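# Transfer 96-well plate from bench spot B1 to nest N1

## Task

Carry the 96-well plate from bench position B1 and place it on the raised nest N1 so that it rests flat between the nest's locating guides, with well A1 (the plate's clipped corner) at the nest corner labelled A1. Dropping it a few millimetres while setting it into N1 is acceptable, but a much higher drop there fails. The plate must stay correctly placed without the robot holding it, so release it and move the gripper away at the end.

## Robot and tools

Robot: two Kinova Gen3 7-joint arms, left_arm and right_arm, each with a Robotiq 2F-85 parallel gripper and a wrist camera (cam_left_wrist, cam_right_wrist, both 504x504, returned in that order). The names are just labels, not image sides. Either arm may do the job; the idle one can be parked out of the way, but never let the arms collide or push on each other.

Frames: results give every gripper pose in one scene frame. Origin on the tabletop between the arms, +z up, +x outward over the table, left_arm on the +y side. Bases: left_arm at (+0.043, +0.300, 0) m, right_arm at (-0.054, -0.267, 0) m, both nearly unrotated. Gripper axes: fingers extend along the gripper's +z, pads close along its y. end_effector_position is the midpoint between closed pads; closed fingertips stick out about 19 mm past it (about 6 mm when fully open), and closing pushes the tips about 13 mm further out, so keep that clearance above surfaces. Printed positions can be slightly off, more so at long reach.

Row layout (used by both motion tools): one flat list of 16 numbers, each in [-1, 1], always covering both arms: left dx, dy, dz, rx, ry, rz, left gripper position, left gripper speed, then the same eight for right. dx..rz are an offset, not a pose: a target relative to that gripper's measured pose at the start of the action, expressed in the gripper's own axes. Scale: 1.0 = 0.6 m for dx/dy/dz and 180 degrees for the rotation vector rx/ry/rz. Gripper position is absolute: +1 fully open (85 mm), 0 about 41 mm, about -0.8 pads touching, -1 close until blocked. Gripper speed: -1 about 20 mm/s, 0 about 85, +1 about 150. To leave a gripper unchanged, resend its previous two numbers (0 is a real command). An arm that should stay still: in the first call of a reply send the offset back to where you want it, later zeros.

execute_actions(actions): a list of actions, each a table of up to 15 rows; each row lasts one 1/30 s step and the last row is repeated to fill 15 steps (0.5 s per action). All rows in an action are offsets from the same start pose, not chained. Per step the command is clipped to within 70 mm and 16 degrees of the measured pose, so big offsets take several actions; after an action the arm stops at its last clipped pose. An empty list just returns state and images.

move(target, speed, blocking): one 16-number row; each gripper goes in a straight line to its offset target (measured from the last reported pose), both paths ending together, 0.5 to 10 s. speed is in m/s, 0.002 to 0.5 (default 0.25); rotation limited to twice that in rad/s. Finger numbers are sent at the start. No slowing for obstacles; faster contact and targets deeper past contact press harder. The result adds a move: line: done, off_target, moving, held or fault, plus limits (paced = pose clipped; held = some steps blocked, after which the arm may speed up) and each gripper's distance to its target. blocking=false returns after 0.5 s while motion continues; use wait or stop before sending new motion.

wait(seconds): 0 to 10, arms hold their last command; returns early when a move finishes. stop(): brakes a running move (needs braking room); fingers keep moving. zoom_image(camera, region): region [x0, y0, x1, y1] in pixels, at most 504x504, of that camera's latest image. read_manual(section): licence texts only. finished_scene(scene): ends the current scene (pass its number) and reports success; irreversible, so only call it once the plate rests correctly and the gripper has let go and pulled back.

Result lines: left_arm: ... | right_arm: ... give positions (m) and quat_wxyz; Hand target lines show where each controller is heading; position_measured_pct is about 50 - 50*position (0 = open). Fingers stopping below about 90 mean something is held; about 90 or above means pads met on nothing or something tiny. 'pose unreachable' means a clearance check altered that arm's command. MOTOR HOT appears from 60 °C; at 75 °C an OVER-TEMPERATURE FAULT lets that arm sag. TORQUE FAULT (joint load limits 49.6 N m for the first four joints, 31.2 for the wrist joints, held weight included) freezes the arm 10 s and drops the rest of the call.

Gripping: close with position -1 and keep sending it; for a gentle grip open first then close just under the object's width. Release by sending a position wider than the object. Open pads span the plate body across its width but not its base flange, so grasp above the flange. Well A1 sits at the cut-off corner; orient that corner to the nest's A1 mark.

Avoid: dropping the plate from height at N1, slamming or pressing hard into the nest, knocking anything off the table (ends the scene), arm-to-arm contact, and leaving the plate held. Loose objects may occasionally get nudged by outside pushes, so check images before releasing and finishing. Smooth, quick motion with low effort is preferred.

Each tool is called as name(argument=value, ...), one argument or row to a line, values as JSON.

## Session

execute_actions(
  actions=[],
)

Scene clock: 0.00 s.
left_arm: end_effector_position=(+0.4935, +0.3050, +0.1993) position_measured_pct=0.0 end_effector_quat_wxyz=(-0.001, -0.005, +1.000, -0.000) | right_arm: end_effector_position=(+0.3293, +0.1706, +0.1579) position_measured_pct=0.0 end_effector_quat_wxyz=(-0.391, +0.630, -0.576, +0.345)
Joint positions: left_arm=[-0.057  0.435  0.001  1.655 -0.     1.053  1.514] | right_arm=[-1.713  0.845  0.513  1.964  1.524  0.668  0.424]
Joint velocities: left_arm=[-0.001  0.    -0.001  0.001  0.    -0.    -0.   ] | right_arm=[-0.    -0.002 -0.    -0.001 -0.001  0.001 -0.001]
Motor temperatures (°C, as the motors report them): left_arm=[33 33 31 32 40 38 40] | right_arm=[34 28 33 32 39 38 41]
Hand target (left_arm): +0.493, +0.305, +0.199; -0.001, -0.005, +1.000, -0.000
Hand target (right_arm): +0.329, +0.171, +0.158; -0.391, +0.630, -0.576, +0.345

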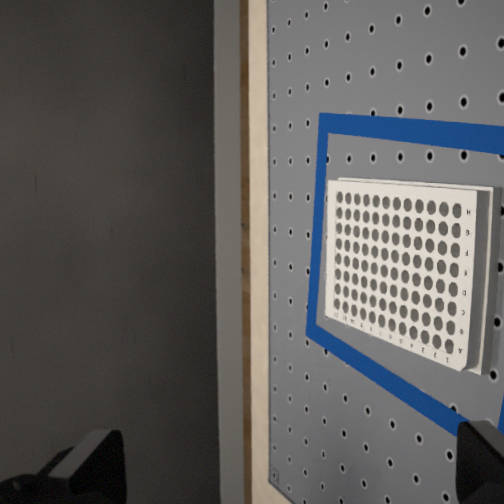

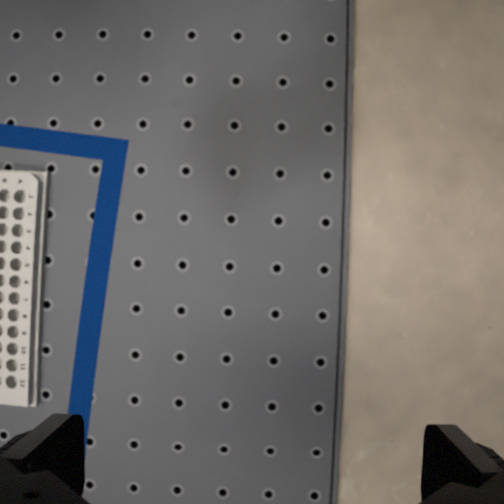

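zoom_image(
  camera="cam_left_wrist",
  region=[0, 0, 504, 504],
)

zoom_image(
  camera="cam_right_wrist",
  region=[0, 0, 504, 504],
)

Region (0, 0, 504, 504) of cam_left_wrist's 504x504 image, scaled by 1.000.

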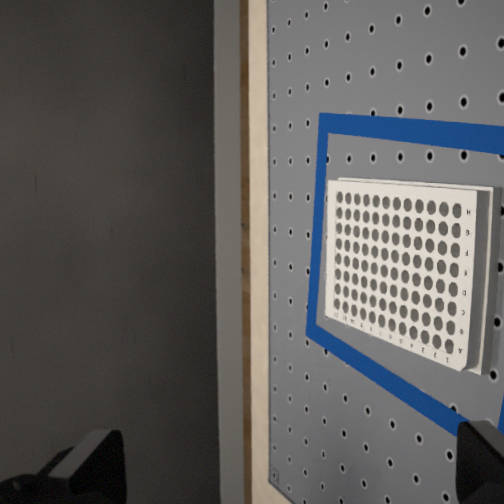

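Region (0, 0, 504, 504) of cam_right_wrist's 504x504 image, scaled by 1.000.

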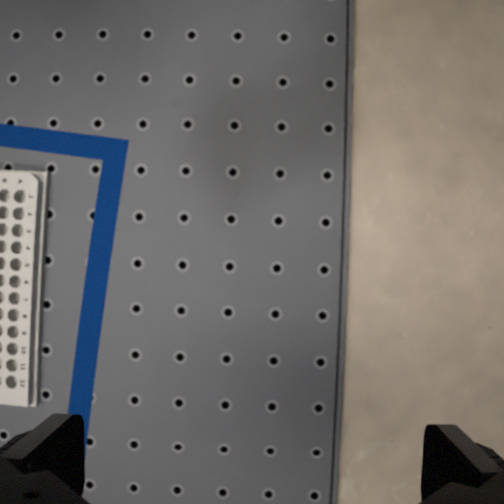

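move(
  target=[-0.033,-0.255,-0.083,0,0,0,1,0,0.530,-0.358,-0.204,-0.349,0,0,1,0],
  speed=0.3,
)

Scene clock: 7.67 s.
left_arm: end_effector_position=(+0.5150, +0.1520, +0.2491) position_measured_pct=0.0 end_effector_quat_wxyz=(-0.001, -0.005, +1.000, -0.000) | right_arm: end_effector_position=(+0.3500, -0.1538, +0.3993) position_measured_pct=0.0 end_effector_quat_wxyz=(-0.005, +0.741, -0.672, -0.004)
Joint positions: left_arm=[ 0.231  0.483  0.051  1.404 -0.024  1.257  1.854] | right_arm=[-0.927  0.328  0.911  1.285 -0.272  1.646  3.173]
Joint velocities: left_arm=[ 0.  0. -0. -0. -0.  0. -0.] | right_arm=[ 0.004  0.005  0.002  0.    -0.001  0.     0.001]
Motor temperatures (°C, as the motors report them): left_arm=[33 34 31 32 40 38 40] | right_arm=[34 28 33 32 39 39 41]
Hand target (left_arm): +0.515, +0.152, +0.249; -0.001, -0.005, +1.000, -0.000
Hand target (right_arm): +0.350, -0.154, +0.399; -0.005, +0.741, -0.672, -0.004
Off the commanded pose (left_arm): 0.000 m, 0 deg.
Off the commanded pose (right_arm): 0.003 m, 0 deg.
move: done; limits=paced

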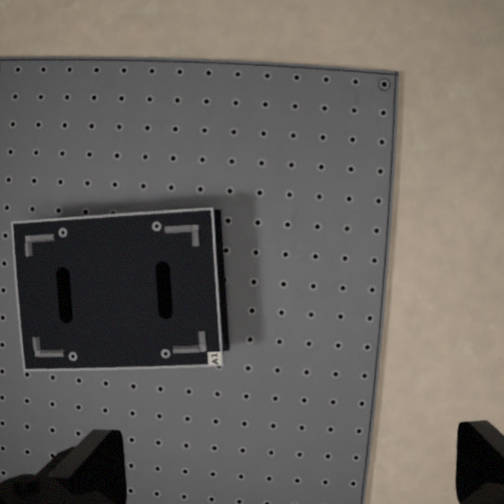

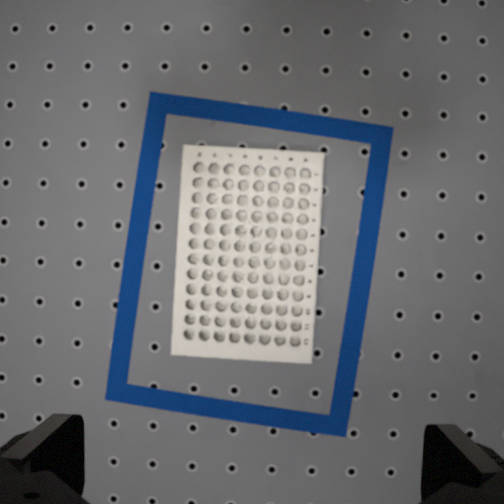

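zoom_image(
  camera="cam_right_wrist",
  region=[130, 130, 380, 380],
)

zoom_image(
  camera="cam_left_wrist",
  region=[0, 170, 260, 420],
)

Region (130, 130, 380, 380) of cam_right_wrist's 504x504 image, scaled by 2.016.

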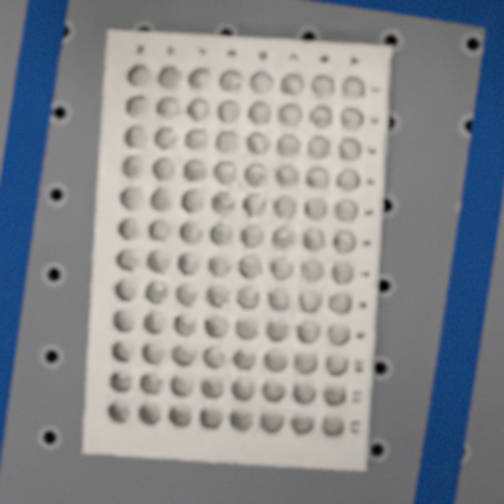

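Region (0, 170, 260, 420) of cam_left_wrist's 504x504 image, scaled by 1.938; it fills the top 485 rows of this view, and the rest is white.

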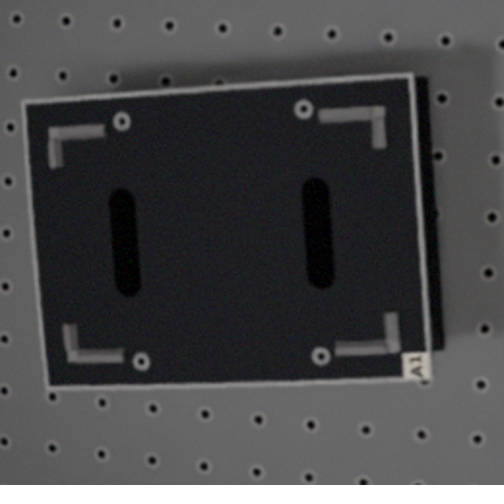

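move(
  target=[0.088,-0.005,0.325,0,0,0.0106,1,0,0.38,0.05,0.182,0.103,-0.322,0.179,1,0],
  speed=0.3,
)

Scene clock: 17.10 s.
left_arm: end_effector_position=(+0.4619, +0.1482, +0.0540) position_measured_pct=0.0 end_effector_quat_wxyz=(-0.001, +0.012, +1.000, -0.000) | right_arm: end_effector_position=(+0.3398, -0.3815, +0.2843) position_measured_pct=0.0 end_effector_quat_wxyz=(+0.434, -0.430, +0.749, +0.257)
Joint positions: left_arm=[ 0.275  0.659  0.038  1.845 -0.037  0.64   1.872] | right_arm=[ 0.332  0.655  0.842  1.83  -1.173  1.842  4.176]
Joint velocities: left_arm=[-0.     0.     0.002  0.    -0.    -0.     0.   ] | right_arm=[ 0.005  0.003  0.003 -0.    -0.001  0.001  0.001]
Motor temperatures (°C, as the motors report them): left_arm=[33 34 31 32 40 38 40] | right_arm=[34 29 33 32 39 39 41]
Hand target (left_arm): +0.462, +0.148, +0.054; -0.001, +0.012, +1.000, -0.000
Hand target (right_arm): +0.340, -0.382, +0.284; +0.434, -0.430, +0.749, +0.257
Off the commanded pose (left_arm): 0.000 m, 0 deg.
Off the commanded pose (right_arm): 0.004 m, 0 deg.
move: off_target (right_arm)

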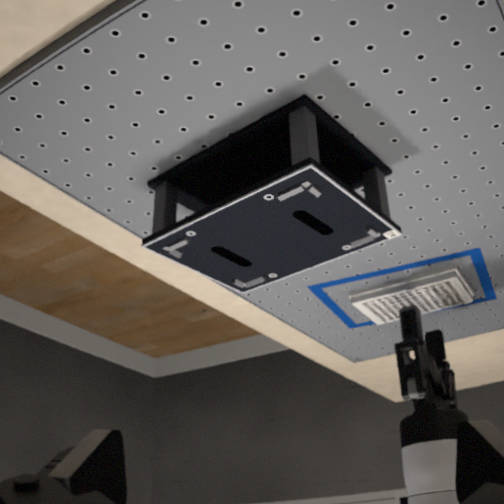

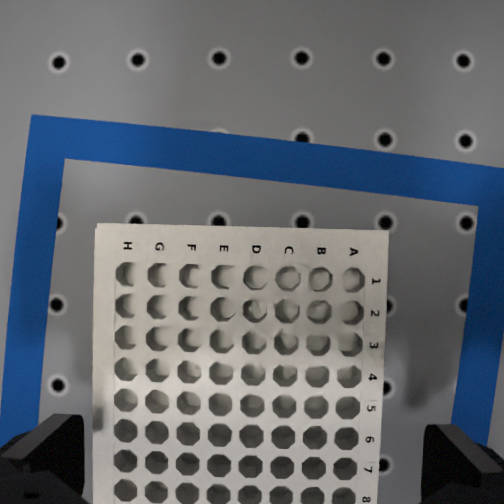

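move(
  target=[-0.005,-0.0088,0.030,0,0,0,1,0,0,0,0,0,0,0,1,0],
  speed=0.1,
)

Scene clock: 19.47 s.
left_arm: end_effector_position=(+0.4649, +0.1429, +0.0362) position_measured_pct=0.0 end_effector_quat_wxyz=(-0.000, +0.012, +1.000, -0.000) | right_arm: end_effector_position=(+0.3398, -0.3815, +0.2843) position_measured_pct=0.0 end_effector_quat_wxyz=(+0.434, -0.430, +0.749, +0.257)
Joint positions: left_arm=[ 0.287  0.701  0.035  1.839 -0.038  0.603  1.882] | right_arm=[ 0.332  0.655  0.842  1.83  -1.173  1.842  4.176]
Joint velocities: left_arm=[ 0.001  0.003  0.     0.    -0.     0.001  0.   ] | right_arm=[-0.001 -0.001  0.     0.    -0.     0.    -0.   ]
Motor temperatures (°C, as the motors report them): left_arm=[33 34 31 32 40 38 40] | right_arm=[34 29 33 32 39 39 41]
Hand target (left_arm): +0.465, +0.143, +0.036; -0.001, +0.012, +1.000, -0.000
Hand target (right_arm): +0.340, -0.382, +0.284; +0.434, -0.430, +0.749, +0.257
Off the commanded pose (left_arm): 0.000 m, 0 deg.
Off the commanded pose (right_arm): 0.000 m, 0 deg.
move: done

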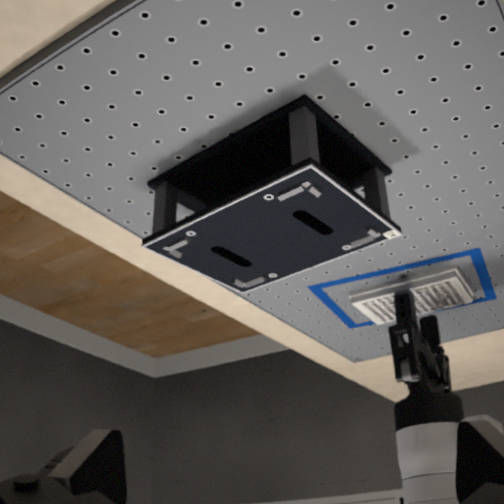

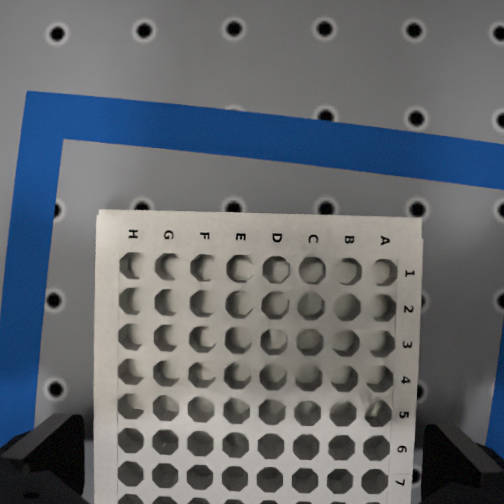

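zoom_image(
  camera="cam_right_wrist",
  region=[50, 380, 170, 500],
)

zoom_image(
  camera="cam_right_wrist",
  region=[350, 380, 470, 500],
)

Region (50, 380, 170, 500) of cam_right_wrist's 504x504 image, scaled by 4.200.

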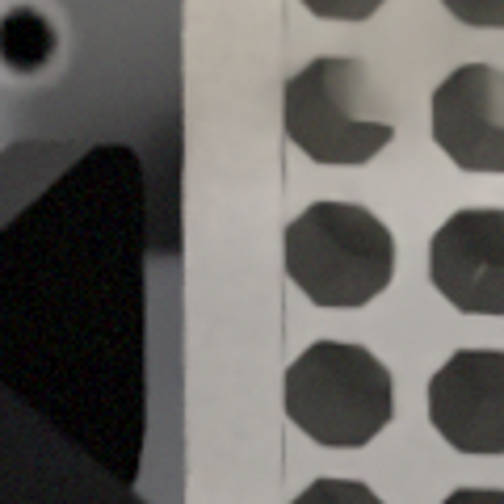

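Region (350, 380, 470, 500) of cam_right_wrist's 504x504 image, scaled by 4.200.

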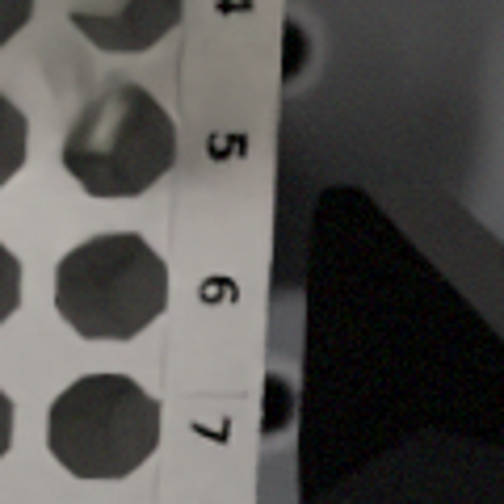

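move(
  target=[0,0,0.0215,0,0,0,1,0,0,0,0,0,0,0,1,0],
  speed=0.03,
)

zoom_image(
  camera="cam_left_wrist",
  region=[330, 230, 500, 400],
)

Scene clock: 22.07 s.
left_arm: end_effector_position=(+0.4649, +0.1429, +0.0235) position_measured_pct=0.0 end_effector_quat_wxyz=(-0.000, +0.012, +1.000, -0.001) | right_arm: end_effector_position=(+0.3398, -0.3815, +0.2843) position_measured_pct=0.0 end_effector_quat_wxyz=(+0.434, -0.430, +0.749, +0.257)
Joint positions: left_arm=[ 0.288  0.727  0.033  1.844 -0.039  0.571  1.883] | right_arm=[ 0.332  0.655  0.842  1.83  -1.173  1.842  4.176]
Joint velocities: left_arm=[ 0.     0.001  0.001 -0.001 -0.     0.    -0.   ] | right_arm=[-0.     0.001  0.001 -0.    -0.    -0.001  0.   ]
Motor temperatures (°C, as the motors report them): left_arm=[33 34 31 32 40 38 40] | right_arm=[34 29 33 32 39 39 41]
Hand target (left_arm): +0.465, +0.143, +0.023; -0.000, +0.012, +1.000, -0.000
Hand target (right_arm): +0.340, -0.382, +0.284; +0.434, -0.430, +0.749, +0.257
Off the commanded pose (left_arm): 0.000 m, 0 deg.
Off the commanded pose (right_arm): 0.000 m, 0 deg.
move: done

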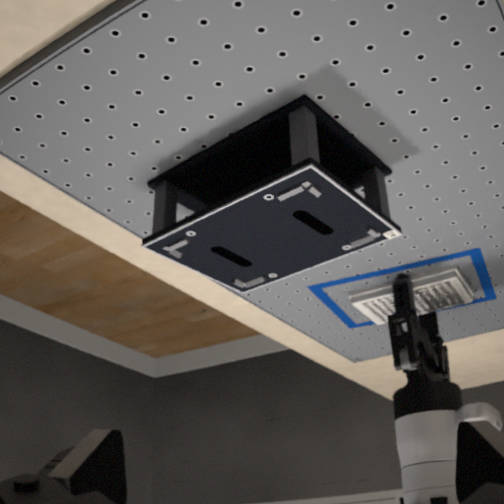

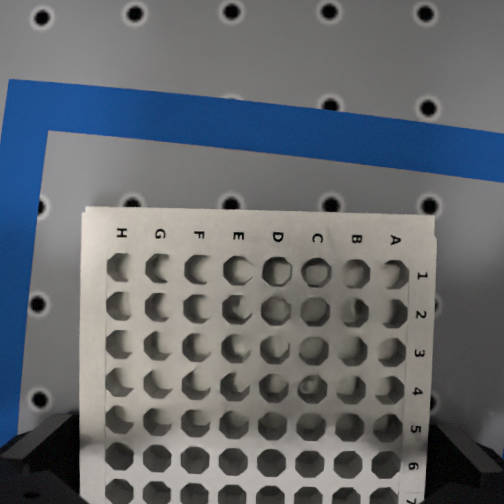

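Region (330, 230, 500, 400) of cam_left_wrist's 504x504 image, scaled by 2.965.

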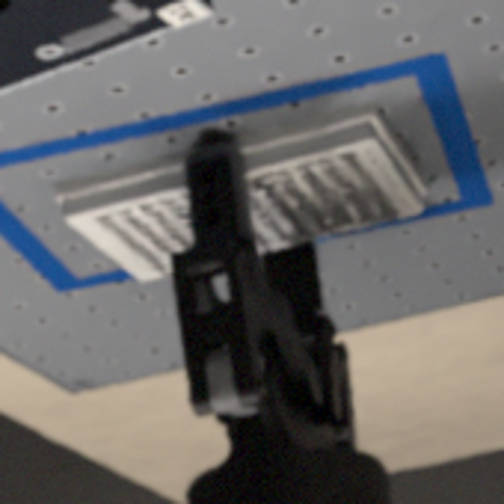

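execute_actions(
  actions=[
    [[0,0,0,0,0,0,0.8,-1,0,0,0,0,0,0,1,0]],
  ],
)

Scene clock: 23.10 s.
left_arm: end_effector_position=(+0.4653, +0.1429, +0.0256) position_measured_pct=6.7 end_effector_quat_wxyz=(+0.001, +0.012, +1.000, -0.001) | right_arm: end_effector_position=(+0.3398, -0.3815, +0.2843) position_measured_pct=0.0 end_effector_quat_wxyz=(+0.434, -0.430, +0.749, +0.257)
Joint positions: left_arm=[ 0.288  0.722  0.033  1.845 -0.039  0.573  1.883] | right_arm=[ 0.332  0.655  0.842  1.83  -1.173  1.842  4.176]
Joint velocities: left_arm=[-0.001 -0.003  0.     0.001 -0.     0.001  0.   ] | right_arm=[-0.001  0.     0.001  0.001  0.     0.     0.002]
Motor temperatures (°C, as the motors report them): left_arm=[33 34 31 32 40 38 40] | right_arm=[34 29 33 32 39 39 41]
Hand target (left_arm): +0.465, +0.143, +0.023; -0.000, +0.012, +1.000, -0.001
Hand target (right_arm): +0.340, -0.382, +0.284; +0.434, -0.430, +0.749, +0.257
Off the commanded pose (left_arm): 0.002 m, 0 deg.
Off the commanded pose (right_arm): 0.000 m, 0 deg.

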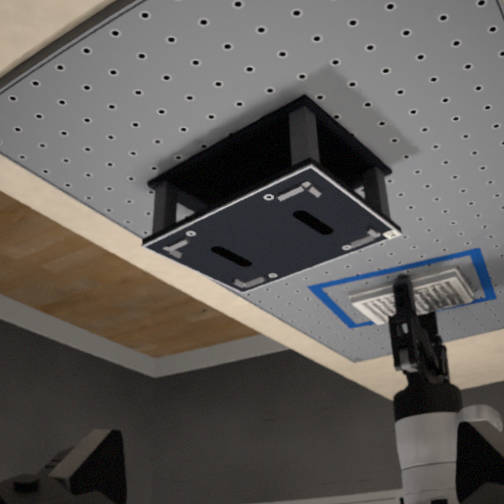

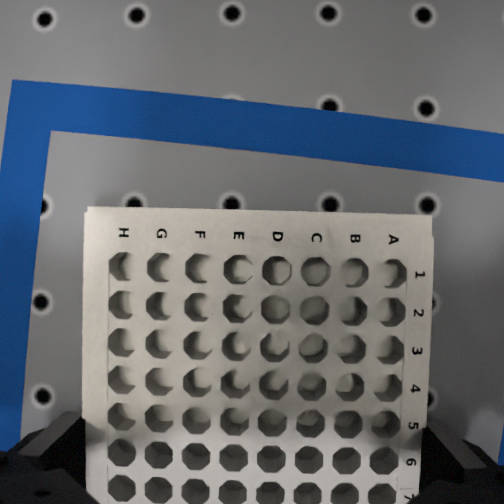

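move(
  target=[0,0,-0.08,0,0,0,0.8,-1,0,0,0,0,0,0,1,0],
  speed=0.1,
)

Scene clock: 24.80 s.
left_arm: end_effector_position=(+0.4651, +0.1429, +0.0735) position_measured_pct=7.1 end_effector_quat_wxyz=(+0.000, +0.012, +1.000, -0.001) | right_arm: end_effector_position=(+0.3398, -0.3815, +0.2843) position_measured_pct=0.0 end_effector_quat_wxyz=(+0.434, -0.430, +0.749, +0.257)
Joint positions: left_arm=[ 0.283  0.628  0.04   1.816 -0.035  0.697  1.88 ] | right_arm=[ 0.332  0.655  0.842  1.83  -1.173  1.842  4.176]
Joint velocities: left_arm=[-0.001 -0.006 -0.    -0.001  0.     0.    -0.   ] | right_arm=[-0.001  0.001 -0.001  0.001 -0.001 -0.001 -0.001]
Motor temperatures (°C, as the motors report them): left_arm=[33 34 31 32 40 38 40] | right_arm=[34 29 33 32 39 39 41]
Hand target (left_arm): +0.465, +0.143, +0.074; +0.001, +0.012, +1.000, -0.001
Hand target (right_arm): +0.340, -0.382, +0.284; +0.434, -0.430, +0.749, +0.257
Off the commanded pose (left_arm): 0.000 m, 0 deg.
Off the commanded pose (right_arm): 0.000 m, 0 deg.
move: done

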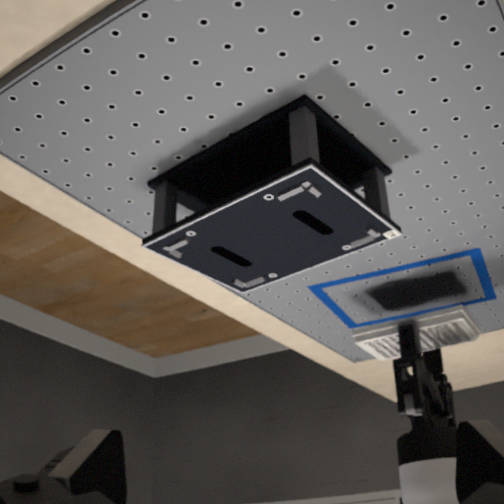

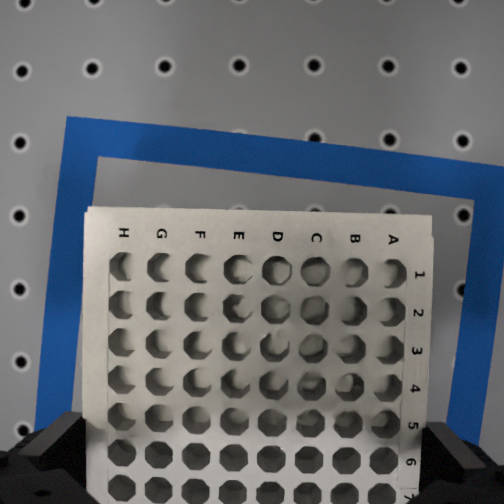

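move(
  target=[-0.054,-0.521,-0.144,0,0,-0.039,0.8,-1,0,0,0,0,0,0,1,0],
  speed=0.25,
)

Scene clock: 28.13 s.
left_arm: end_effector_position=(+0.4904, -0.1702, +0.1609) position_measured_pct=7.1 end_effector_quat_wxyz=(+0.001, -0.050, +0.999, -0.001) | right_arm: end_effector_position=(+0.3398, -0.3815, +0.2843) position_measured_pct=0.0 end_effector_quat_wxyz=(+0.434, -0.430, +0.749, +0.257)
Joint positions: left_arm=[ 0.77   0.939  0.033  0.83  -0.027  1.371  2.455] | right_arm=[ 0.332  0.655  0.842  1.83  -1.173  1.842  4.176]
Joint velocities: left_arm=[ 0.002  0.014  0.001 -0.006 -0.     0.003  0.   ] | right_arm=[ 0.001  0.    -0.    -0.001  0.     0.001  0.   ]
Motor temperatures (°C, as the motors report them): left_arm=[33 34 31 32 40 38 40] | right_arm=[34 29 33 32 39 39 41]
Hand target (left_arm): +0.490, -0.170, +0.160; +0.000, -0.050, +0.999, -0.001
Hand target (right_arm): +0.340, -0.382, +0.284; +0.434, -0.430, +0.749, +0.257
Off the commanded pose (left_arm): 0.001 m, 0 deg.
Off the commanded pose (right_arm): 0.000 m, 0 deg.
move: done

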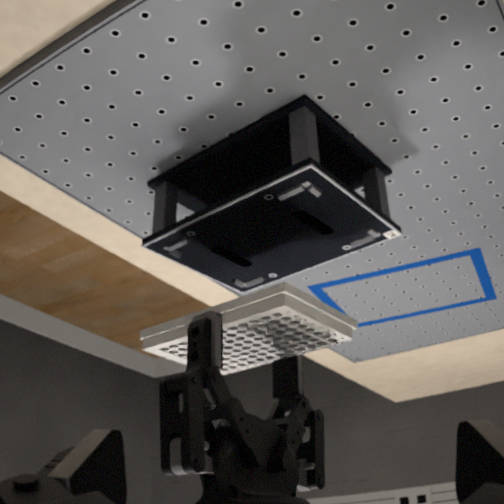

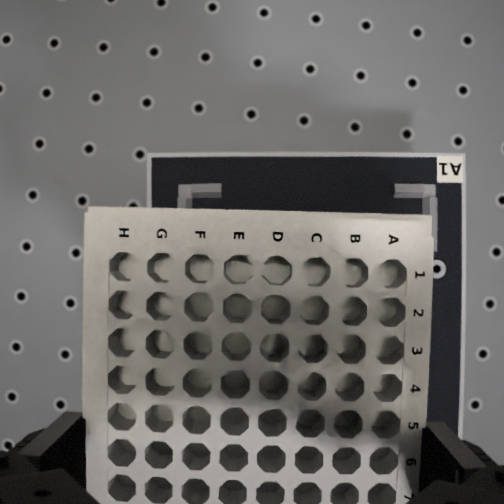

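zoom_image(
  camera="cam_right_wrist",
  region=[70, 130, 490, 290],
)

Region (70, 130, 490, 290) of cam_right_wrist's 504x504 image, scaled by 1.200; it fills the top 192 rows of this view, and the rest is white.

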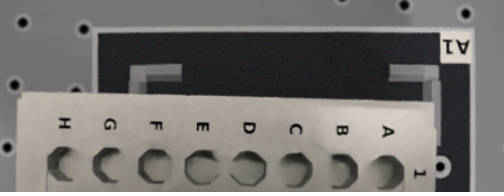

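move(
  target=[0.007,0.032,0.075,0,0,-0.010,0.8,-1,0,0,0,0,0,0,1,0],
  speed=0.08,
)

Scene clock: 31.43 s.
left_arm: end_effector_position=(+0.4843, -0.1516, +0.1156) position_measured_pct=7.1 end_effector_quat_wxyz=(+0.001, -0.065, +0.998, -0.001) | right_arm: end_effector_position=(+0.3398, -0.3815, +0.2842) position_measured_pct=0.0 end_effector_quat_wxyz=(+0.434, -0.430, +0.749, +0.257)
Joint positions: left_arm=[ 0.758  0.925  0.022  1.007 -0.018  1.207  2.469] | right_arm=[ 0.332  0.655  0.842  1.83  -1.173  1.842  4.176]
Joint velocities: left_arm=[-0.001 -0.004 -0.001  0.002  0.     0.001 -0.   ] | right_arm=[-0.     0.     0.001 -0.    -0.001 -0.    -0.001]
Motor temperatures (°C, as the motors report them): left_arm=[33 34 31 32 40 38 40] | right_arm=[34 29 33 32 39 39 41]
Hand target (left_arm): +0.484, -0.152, +0.116; +0.001, -0.065, +0.998, -0.001
Hand target (right_arm): +0.340, -0.382, +0.284; +0.434, -0.430, +0.749, +0.257
Off the commanded pose (left_arm): 0.000 m, 0 deg.
Off the commanded pose (right_arm): 0.000 m, 0 deg.
move: done

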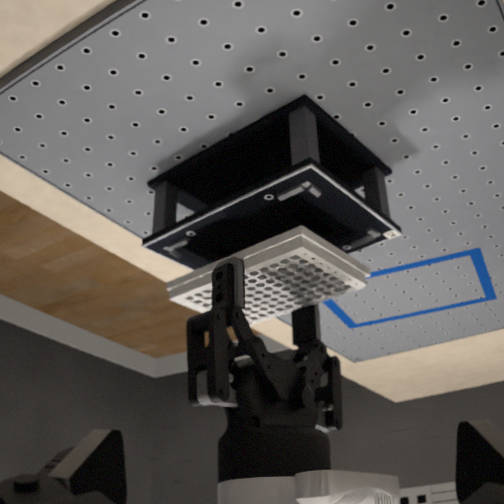

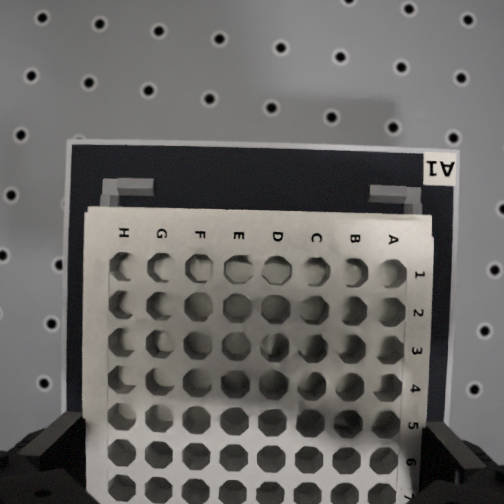

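zoom_image(
  camera="cam_right_wrist",
  region=[60, 130, 180, 250],
)

zoom_image(
  camera="cam_right_wrist",
  region=[350, 130, 470, 250],
)

Region (60, 130, 180, 250) of cam_right_wrist's 504x504 image, scaled by 4.200.

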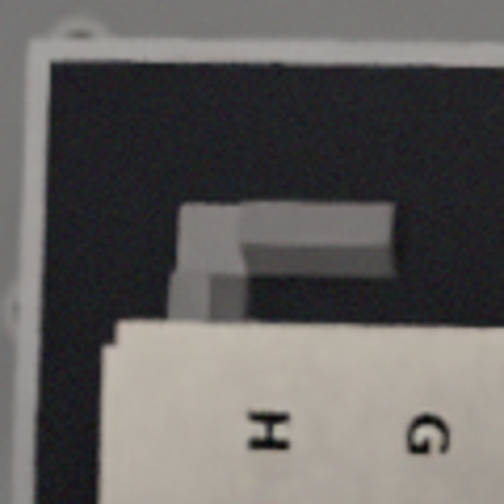

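Region (350, 130, 470, 250) of cam_right_wrist's 504x504 image, scaled by 4.200.

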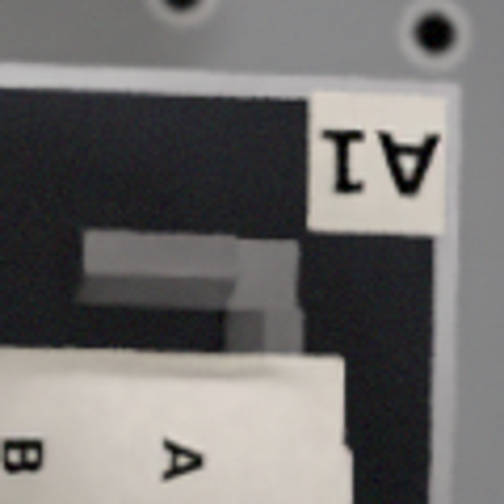

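move(
  target=[0.008,0.0003,0.028,0,0,0,0.8,-1,0,0,0,0,0,0,1,0],
  speed=0.04,
)

zoom_image(
  camera="cam_right_wrist",
  region=[40, 140, 160, 260],
)

zoom_image(
  camera="cam_right_wrist",
  region=[365, 140, 485, 260],
)

zoom_image(
  camera="cam_left_wrist",
  region=[130, 140, 410, 340],
)

Scene clock: 35.77 s.
left_arm: end_effector_position=(+0.4796, -0.1521, +0.0988) position_measured_pct=7.1 end_effector_quat_wxyz=(+0.000, -0.065, +0.998, -0.001) | right_arm: end_effector_position=(+0.3398, -0.3815, +0.2842) position_measured_pct=0.0 end_effector_quat_wxyz=(+0.434, -0.430, +0.749, +0.257)
Joint positions: left_arm=[ 0.764  0.935  0.02   1.043 -0.017  1.161  2.475] | right_arm=[ 0.332  0.655  0.842  1.83  -1.173  1.842  4.176]
Joint velocities: left_arm=[ 0.001 -0.    -0.001  0.001 -0.    -0.    -0.   ] | right_arm=[-0.001  0.001  0.     0.001 -0.    -0.001 -0.001]
Motor temperatures (°C, as the motors report them): left_arm=[33 34 31 32 40 38 40] | right_arm=[34 29 33 32 39 39 41]
Hand target (left_arm): +0.480, -0.152, +0.099; +0.001, -0.065, +0.998, -0.001
Hand target (right_arm): +0.340, -0.382, +0.284; +0.434, -0.430, +0.749, +0.257
Off the commanded pose (left_arm): 0.000 m, 0 deg.
Off the commanded pose (right_arm): 0.000 m, 0 deg.
move: done

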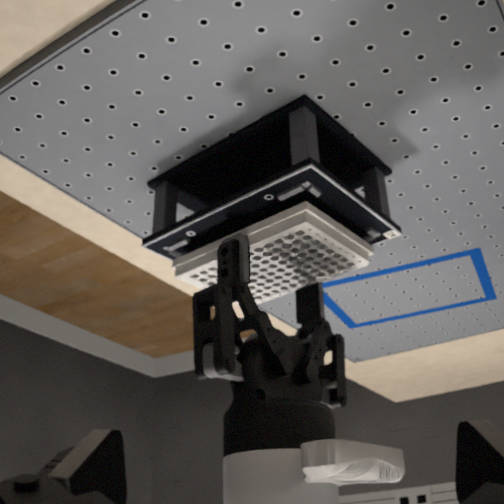

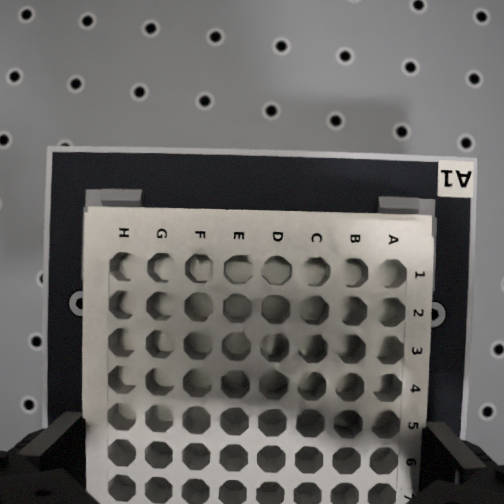

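Region (40, 140, 160, 260) of cam_right_wrist's 504x504 image, scaled by 4.200.

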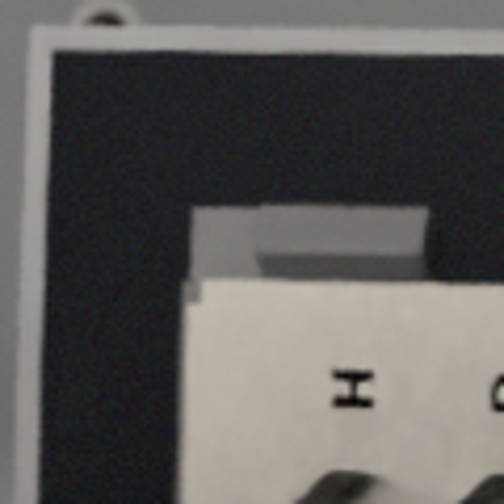

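Region (365, 140, 485, 260) of cam_right_wrist's 504x504 image, scaled by 4.200.

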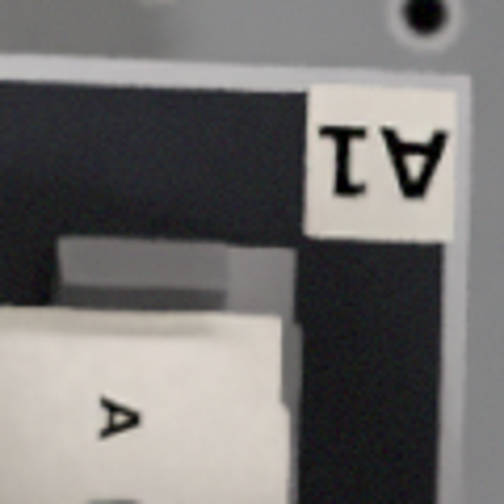

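Region (130, 140, 410, 340) of cam_left_wrist's 504x504 image, scaled by 1.800; it fills the top 360 rows of this view, and the rest is white.

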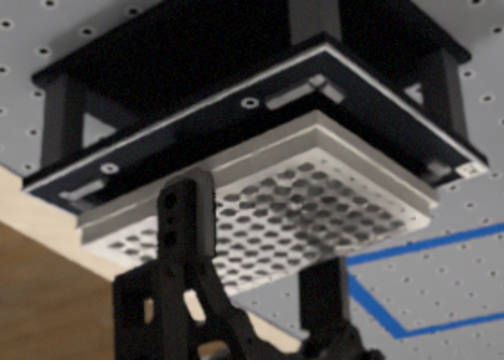

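move(
  target=[0,0,0.016,0,0,0,0.8,-1,0,0,0,0,0,0,1,0],
  speed=0.015,
)

zoom_image(
  camera="cam_left_wrist",
  region=[130, 140, 410, 340],
)

Scene clock: 38.17 s.
left_arm: end_effector_position=(+0.4796, -0.1521, +0.0892) position_measured_pct=7.1 end_effector_quat_wxyz=(+0.001, -0.065, +0.998, -0.001) | right_arm: end_effector_position=(+0.3398, -0.3815, +0.2842) position_measured_pct=0.0 end_effector_quat_wxyz=(+0.434, -0.430, +0.749, +0.257)
Joint positions: left_arm=[ 0.764  0.946  0.02   1.053 -0.017  1.14   2.474] | right_arm=[ 0.332  0.655  0.842  1.83  -1.173  1.842  4.176]
Joint velocities: left_arm=[-0.     0.     0.     0.001 -0.    -0.    -0.   ] | right_arm=[ 0.     0.     0.     0.001 -0.001 -0.001  0.   ]
Motor temperatures (°C, as the motors report them): left_arm=[33 34 31 32 40 38 40] | right_arm=[34 29 33 32 39 39 41]
Hand target (left_arm): +0.480, -0.152, +0.089; +0.000, -0.065, +0.998, -0.001
Hand target (right_arm): +0.340, -0.382, +0.284; +0.434, -0.430, +0.749, +0.257
Off the commanded pose (left_arm): 0.000 m, 0 deg.
Off the commanded pose (right_arm): 0.000 m, 0 deg.
move: done

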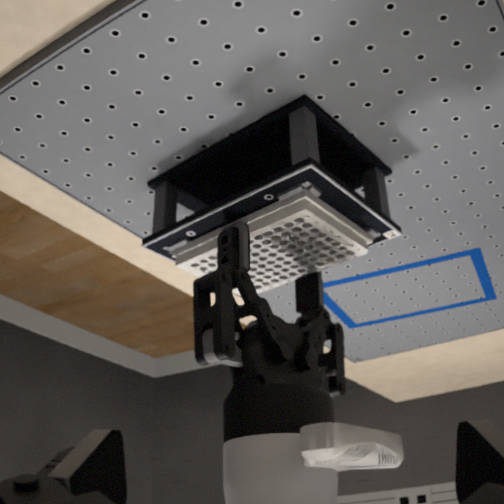

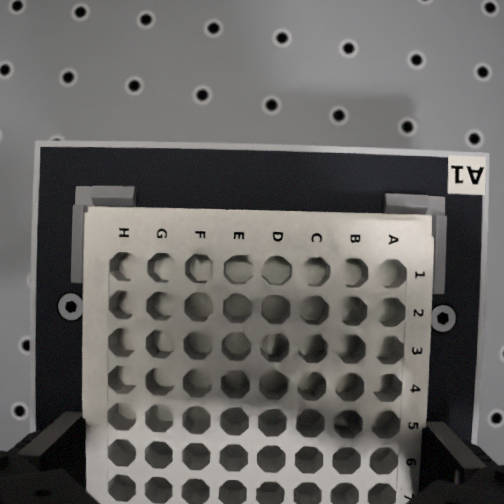

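Region (130, 140, 410, 340) of cam_left_wrist's 504x504 image, scaled by 1.800; it fills the top 360 rows of this view, and the rest is white.

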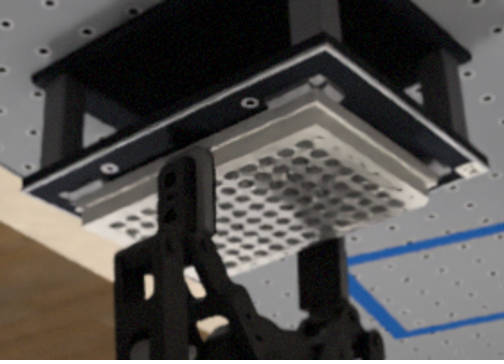

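zoom_image(
  camera="cam_left_wrist",
  region=[260, 160, 360, 240],
)

zoom_image(
  camera="cam_left_wrist",
  region=[140, 210, 230, 290],
)

zoom_image(
  camera="cam_right_wrist",
  region=[50, 170, 150, 270],
)

zoom_image(
  camera="cam_right_wrist",
  region=[370, 180, 470, 280],
)

Region (260, 160, 360, 240) of cam_left_wrist's 504x504 image, scaled by 5.040; it fills the top 403 rows of this view, and the rest is white.

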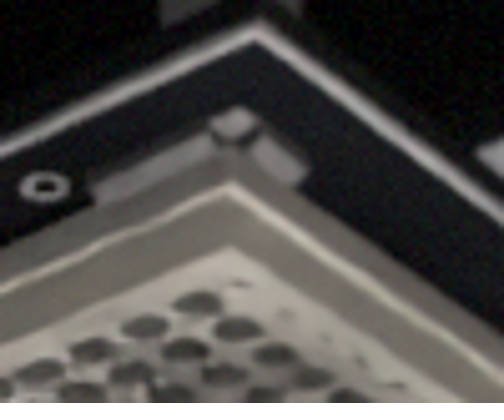

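Region (140, 210, 230, 290) of cam_left_wrist's 504x504 image, scaled by 5.600.

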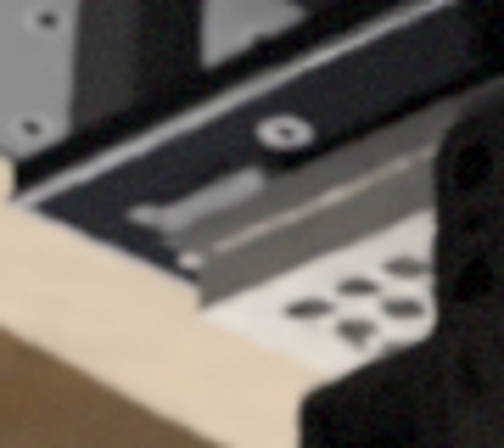

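Region (50, 170, 150, 270) of cam_right_wrist's 504x504 image, scaled by 5.040.

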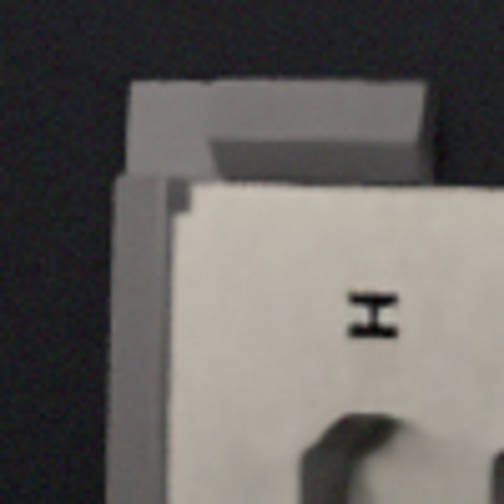

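Region (370, 180, 470, 280) of cam_right_wrist's 504x504 image, scaled by 5.040.

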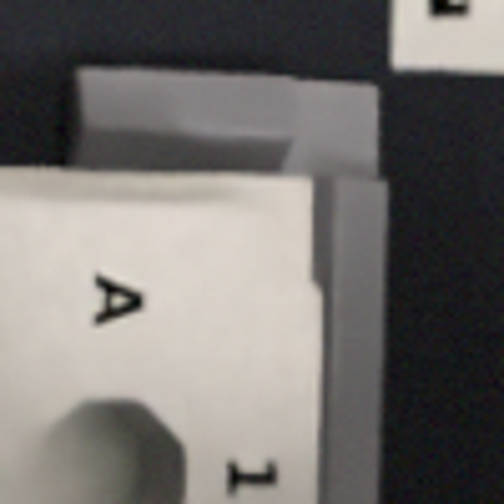

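move(
  target=[0,0,0.004,0,0,0,0.8,-1,0,0,0,0,0,0,1,0],
  speed=0.008,
)

zoom_image(
  camera="cam_left_wrist",
  region=[140, 160, 340, 290],
)

Scene clock: 41.60 s.
left_arm: end_effector_position=(+0.4796, -0.1523, +0.0876) position_measured_pct=7.1 end_effector_quat_wxyz=(+0.001, -0.065, +0.998, -0.001) | right_arm: end_effector_position=(+0.3398, -0.3815, +0.2842) position_measured_pct=0.0 end_effector_quat_wxyz=(+0.434, -0.430, +0.749, +0.257)
Joint positions: left_arm=[ 0.765  0.948  0.02   1.056 -0.017  1.136  2.474] | right_arm=[ 0.332  0.655  0.842  1.83  -1.173  1.842  4.176]
Joint velocities: left_arm=[ 0.001 -0.    -0.    -0.     0.    -0.    -0.   ] | right_arm=[-0.001 -0.001 -0.     0.    -0.    -0.     0.   ]
Motor temperatures (°C, as the motors report them): left_arm=[33 34 31 32 40 38 40] | right_arm=[34 29 33 32 39 39 41]
Hand target (left_arm): +0.480, -0.152, +0.087; +0.000, -0.065, +0.998, -0.001
Hand target (right_arm): +0.340, -0.382, +0.284; +0.434, -0.430, +0.749, +0.257
Off the commanded pose (left_arm): 0.001 m, 0 deg.
Off the commanded pose (right_arm): 0.000 m, 0 deg.
move: done

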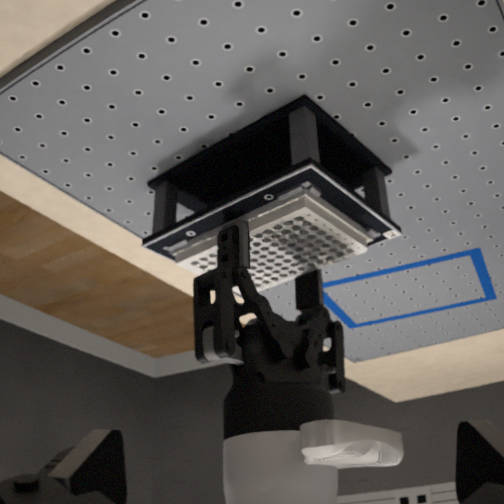

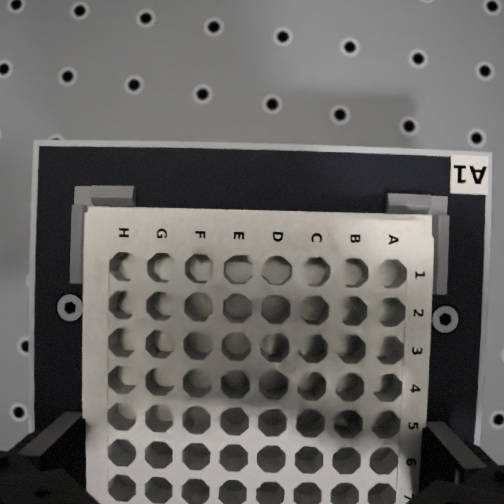

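Region (140, 160, 340, 290) of cam_left_wrist's 504x504 image, scaled by 2.520; it fills the top 328 rows of this view, and the rest is white.

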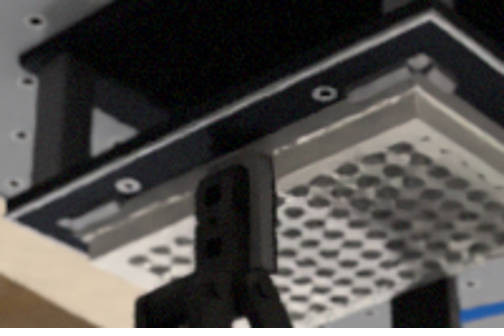

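Contact at the expected height. Release and lift.

execute_actions(
  actions=[
    [[0,0,0,0,0,0,1,-1,0,0,0,0,0,0,1,0]],
  ],
)

move(
  target=[0,0,-0.2,0,0,0,1,-1,0,0,0,0,0,0,1,0],
  speed=0.15,
)

zoom_image(
  camera="cam_left_wrist",
  region=[130, 140, 410, 340],
)

Scene clock: 43.23 s.
left_arm: end_effector_position=(+0.4796, -0.1523, +0.0876) position_measured_pct=0.0 end_effector_quat_wxyz=(+0.001, -0.065, +0.998, -0.001) | right_arm: end_effector_position=(+0.3398, -0.3815, +0.2842) position_measured_pct=0.0 end_effector_quat_wxyz=(+0.434, -0.430, +0.749, +0.257)
Joint positions: left_arm=[ 0.765  0.948  0.02   1.056 -0.017  1.136  2.474] | right_arm=[ 0.332  0.655  0.842  1.83  -1.173  1.842  4.176]
Joint velocities: left_arm=[ 0.     0.    -0.001  0.001  0.    -0.001 -0.   ] | right_arm=[-0.     0.001 -0.    -0.001  0.     0.     0.001]
Motor temperatures (°C, as the motors report them): left_arm=[33 34 31 32 40 38 40] | right_arm=[34 29 33 32 39 39 41]
Hand target (left_arm): +0.480, -0.152, +0.088; +0.001, -0.065, +0.998, -0.001
Hand target (right_arm): +0.340, -0.382, +0.284; +0.434, -0.430, +0.749, +0.257
Off the commanded pose (left_arm): 0.000 m, 0 deg.
Off the commanded pose (right_arm): 0.000 m, 0 deg.

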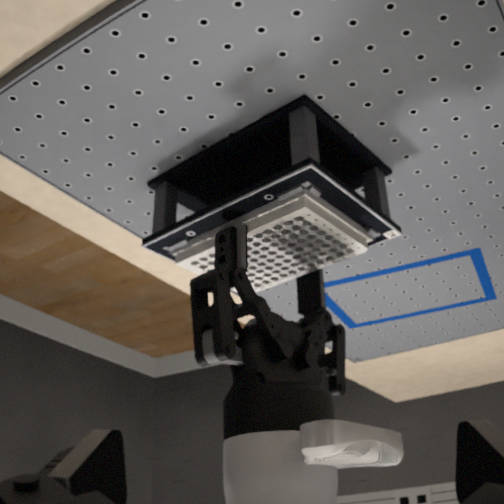

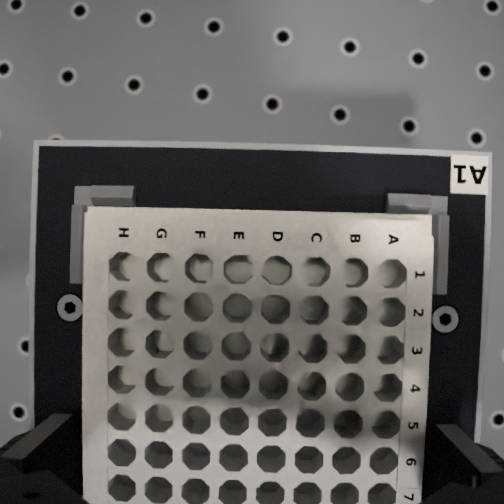

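Scene clock: 44.37 s.
left_arm: end_effector_position=(+0.4794, -0.1521, +0.2078) position_measured_pct=0.0 end_effector_quat_wxyz=(+0.001, -0.065, +0.998, -0.001) | right_arm: end_effector_position=(+0.3398, -0.3815, +0.2842) position_measured_pct=0.0 end_effector_quat_wxyz=(+0.434, -0.430, +0.749, +0.257)
Joint positions: left_arm=[ 0.762  0.848  0.028  0.865 -0.02   1.426  2.475] | right_arm=[ 0.332  0.655  0.842  1.83  -1.173  1.842  4.176]
Joint velocities: left_arm=[-0.001  0.001  0.    -0.002  0.     0.001  0.   ] | right_arm=[ 0.001  0.     0.     0.002  0.001  0.001 -0.   ]
Motor temperatures (°C, as the motors report them): left_arm=[33 34 31 32 40 38 40] | right_arm=[34 29 33 32 39 39 41]
Hand target (left_arm): +0.479, -0.152, +0.208; +0.001, -0.065, +0.998, -0.001
Hand target (right_arm): +0.340, -0.382, +0.284; +0.434, -0.430, +0.749, +0.257
Off the commanded pose (left_arm): 0.000 m, 0 deg.
Off the commanded pose (right_arm): 0.000 m, 0 deg.
move: done

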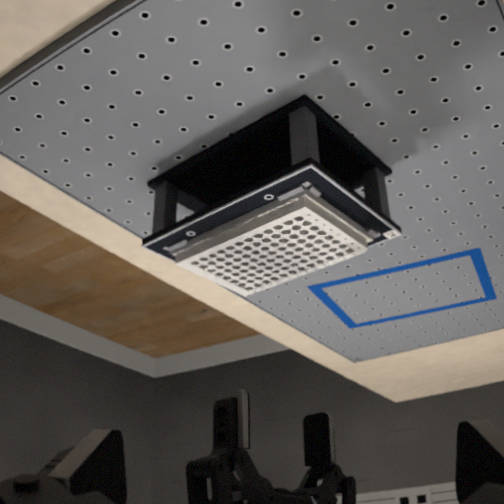

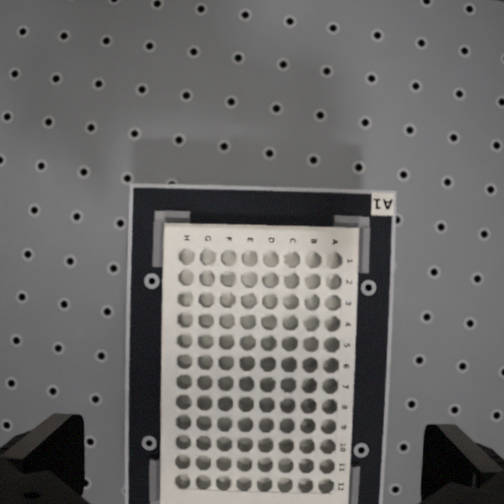

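Region (130, 140, 410, 340) of cam_left_wrist's 504x504 image, scaled by 1.800; it fills the top 360 rows of this view, and the rest is white.

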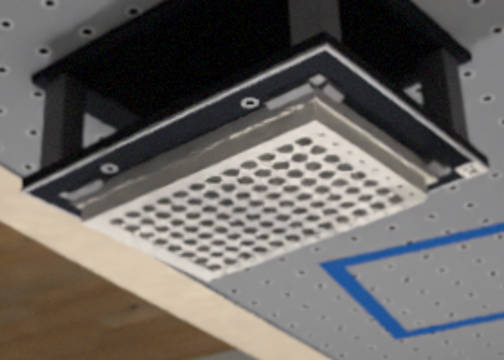

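zoom_image(
  camera="cam_left_wrist",
  region=[140, 210, 230, 290],
)

zoom_image(
  camera="cam_left_wrist",
  region=[260, 160, 350, 240],
)

zoom_image(
  camera="cam_right_wrist",
  region=[130, 190, 400, 280],
)

Region (140, 210, 230, 290) of cam_left_wrist's 504x504 image, scaled by 5.600.

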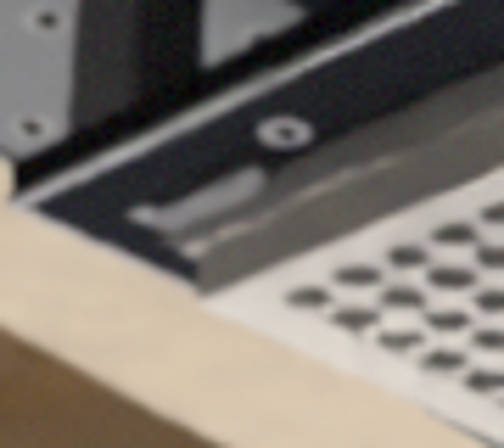

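Region (260, 160, 350, 240) of cam_left_wrist's 504x504 image, scaled by 5.600.

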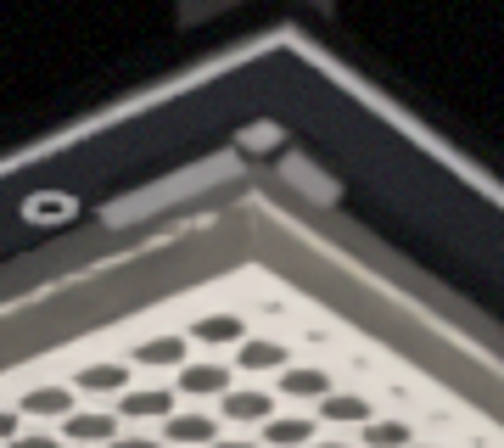

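Region (130, 190, 400, 280) of cam_right_wrist's 504x504 image, scaled by 1.867.

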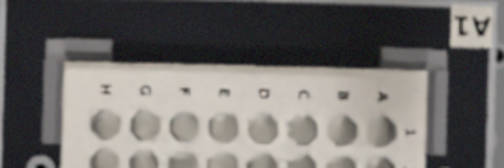

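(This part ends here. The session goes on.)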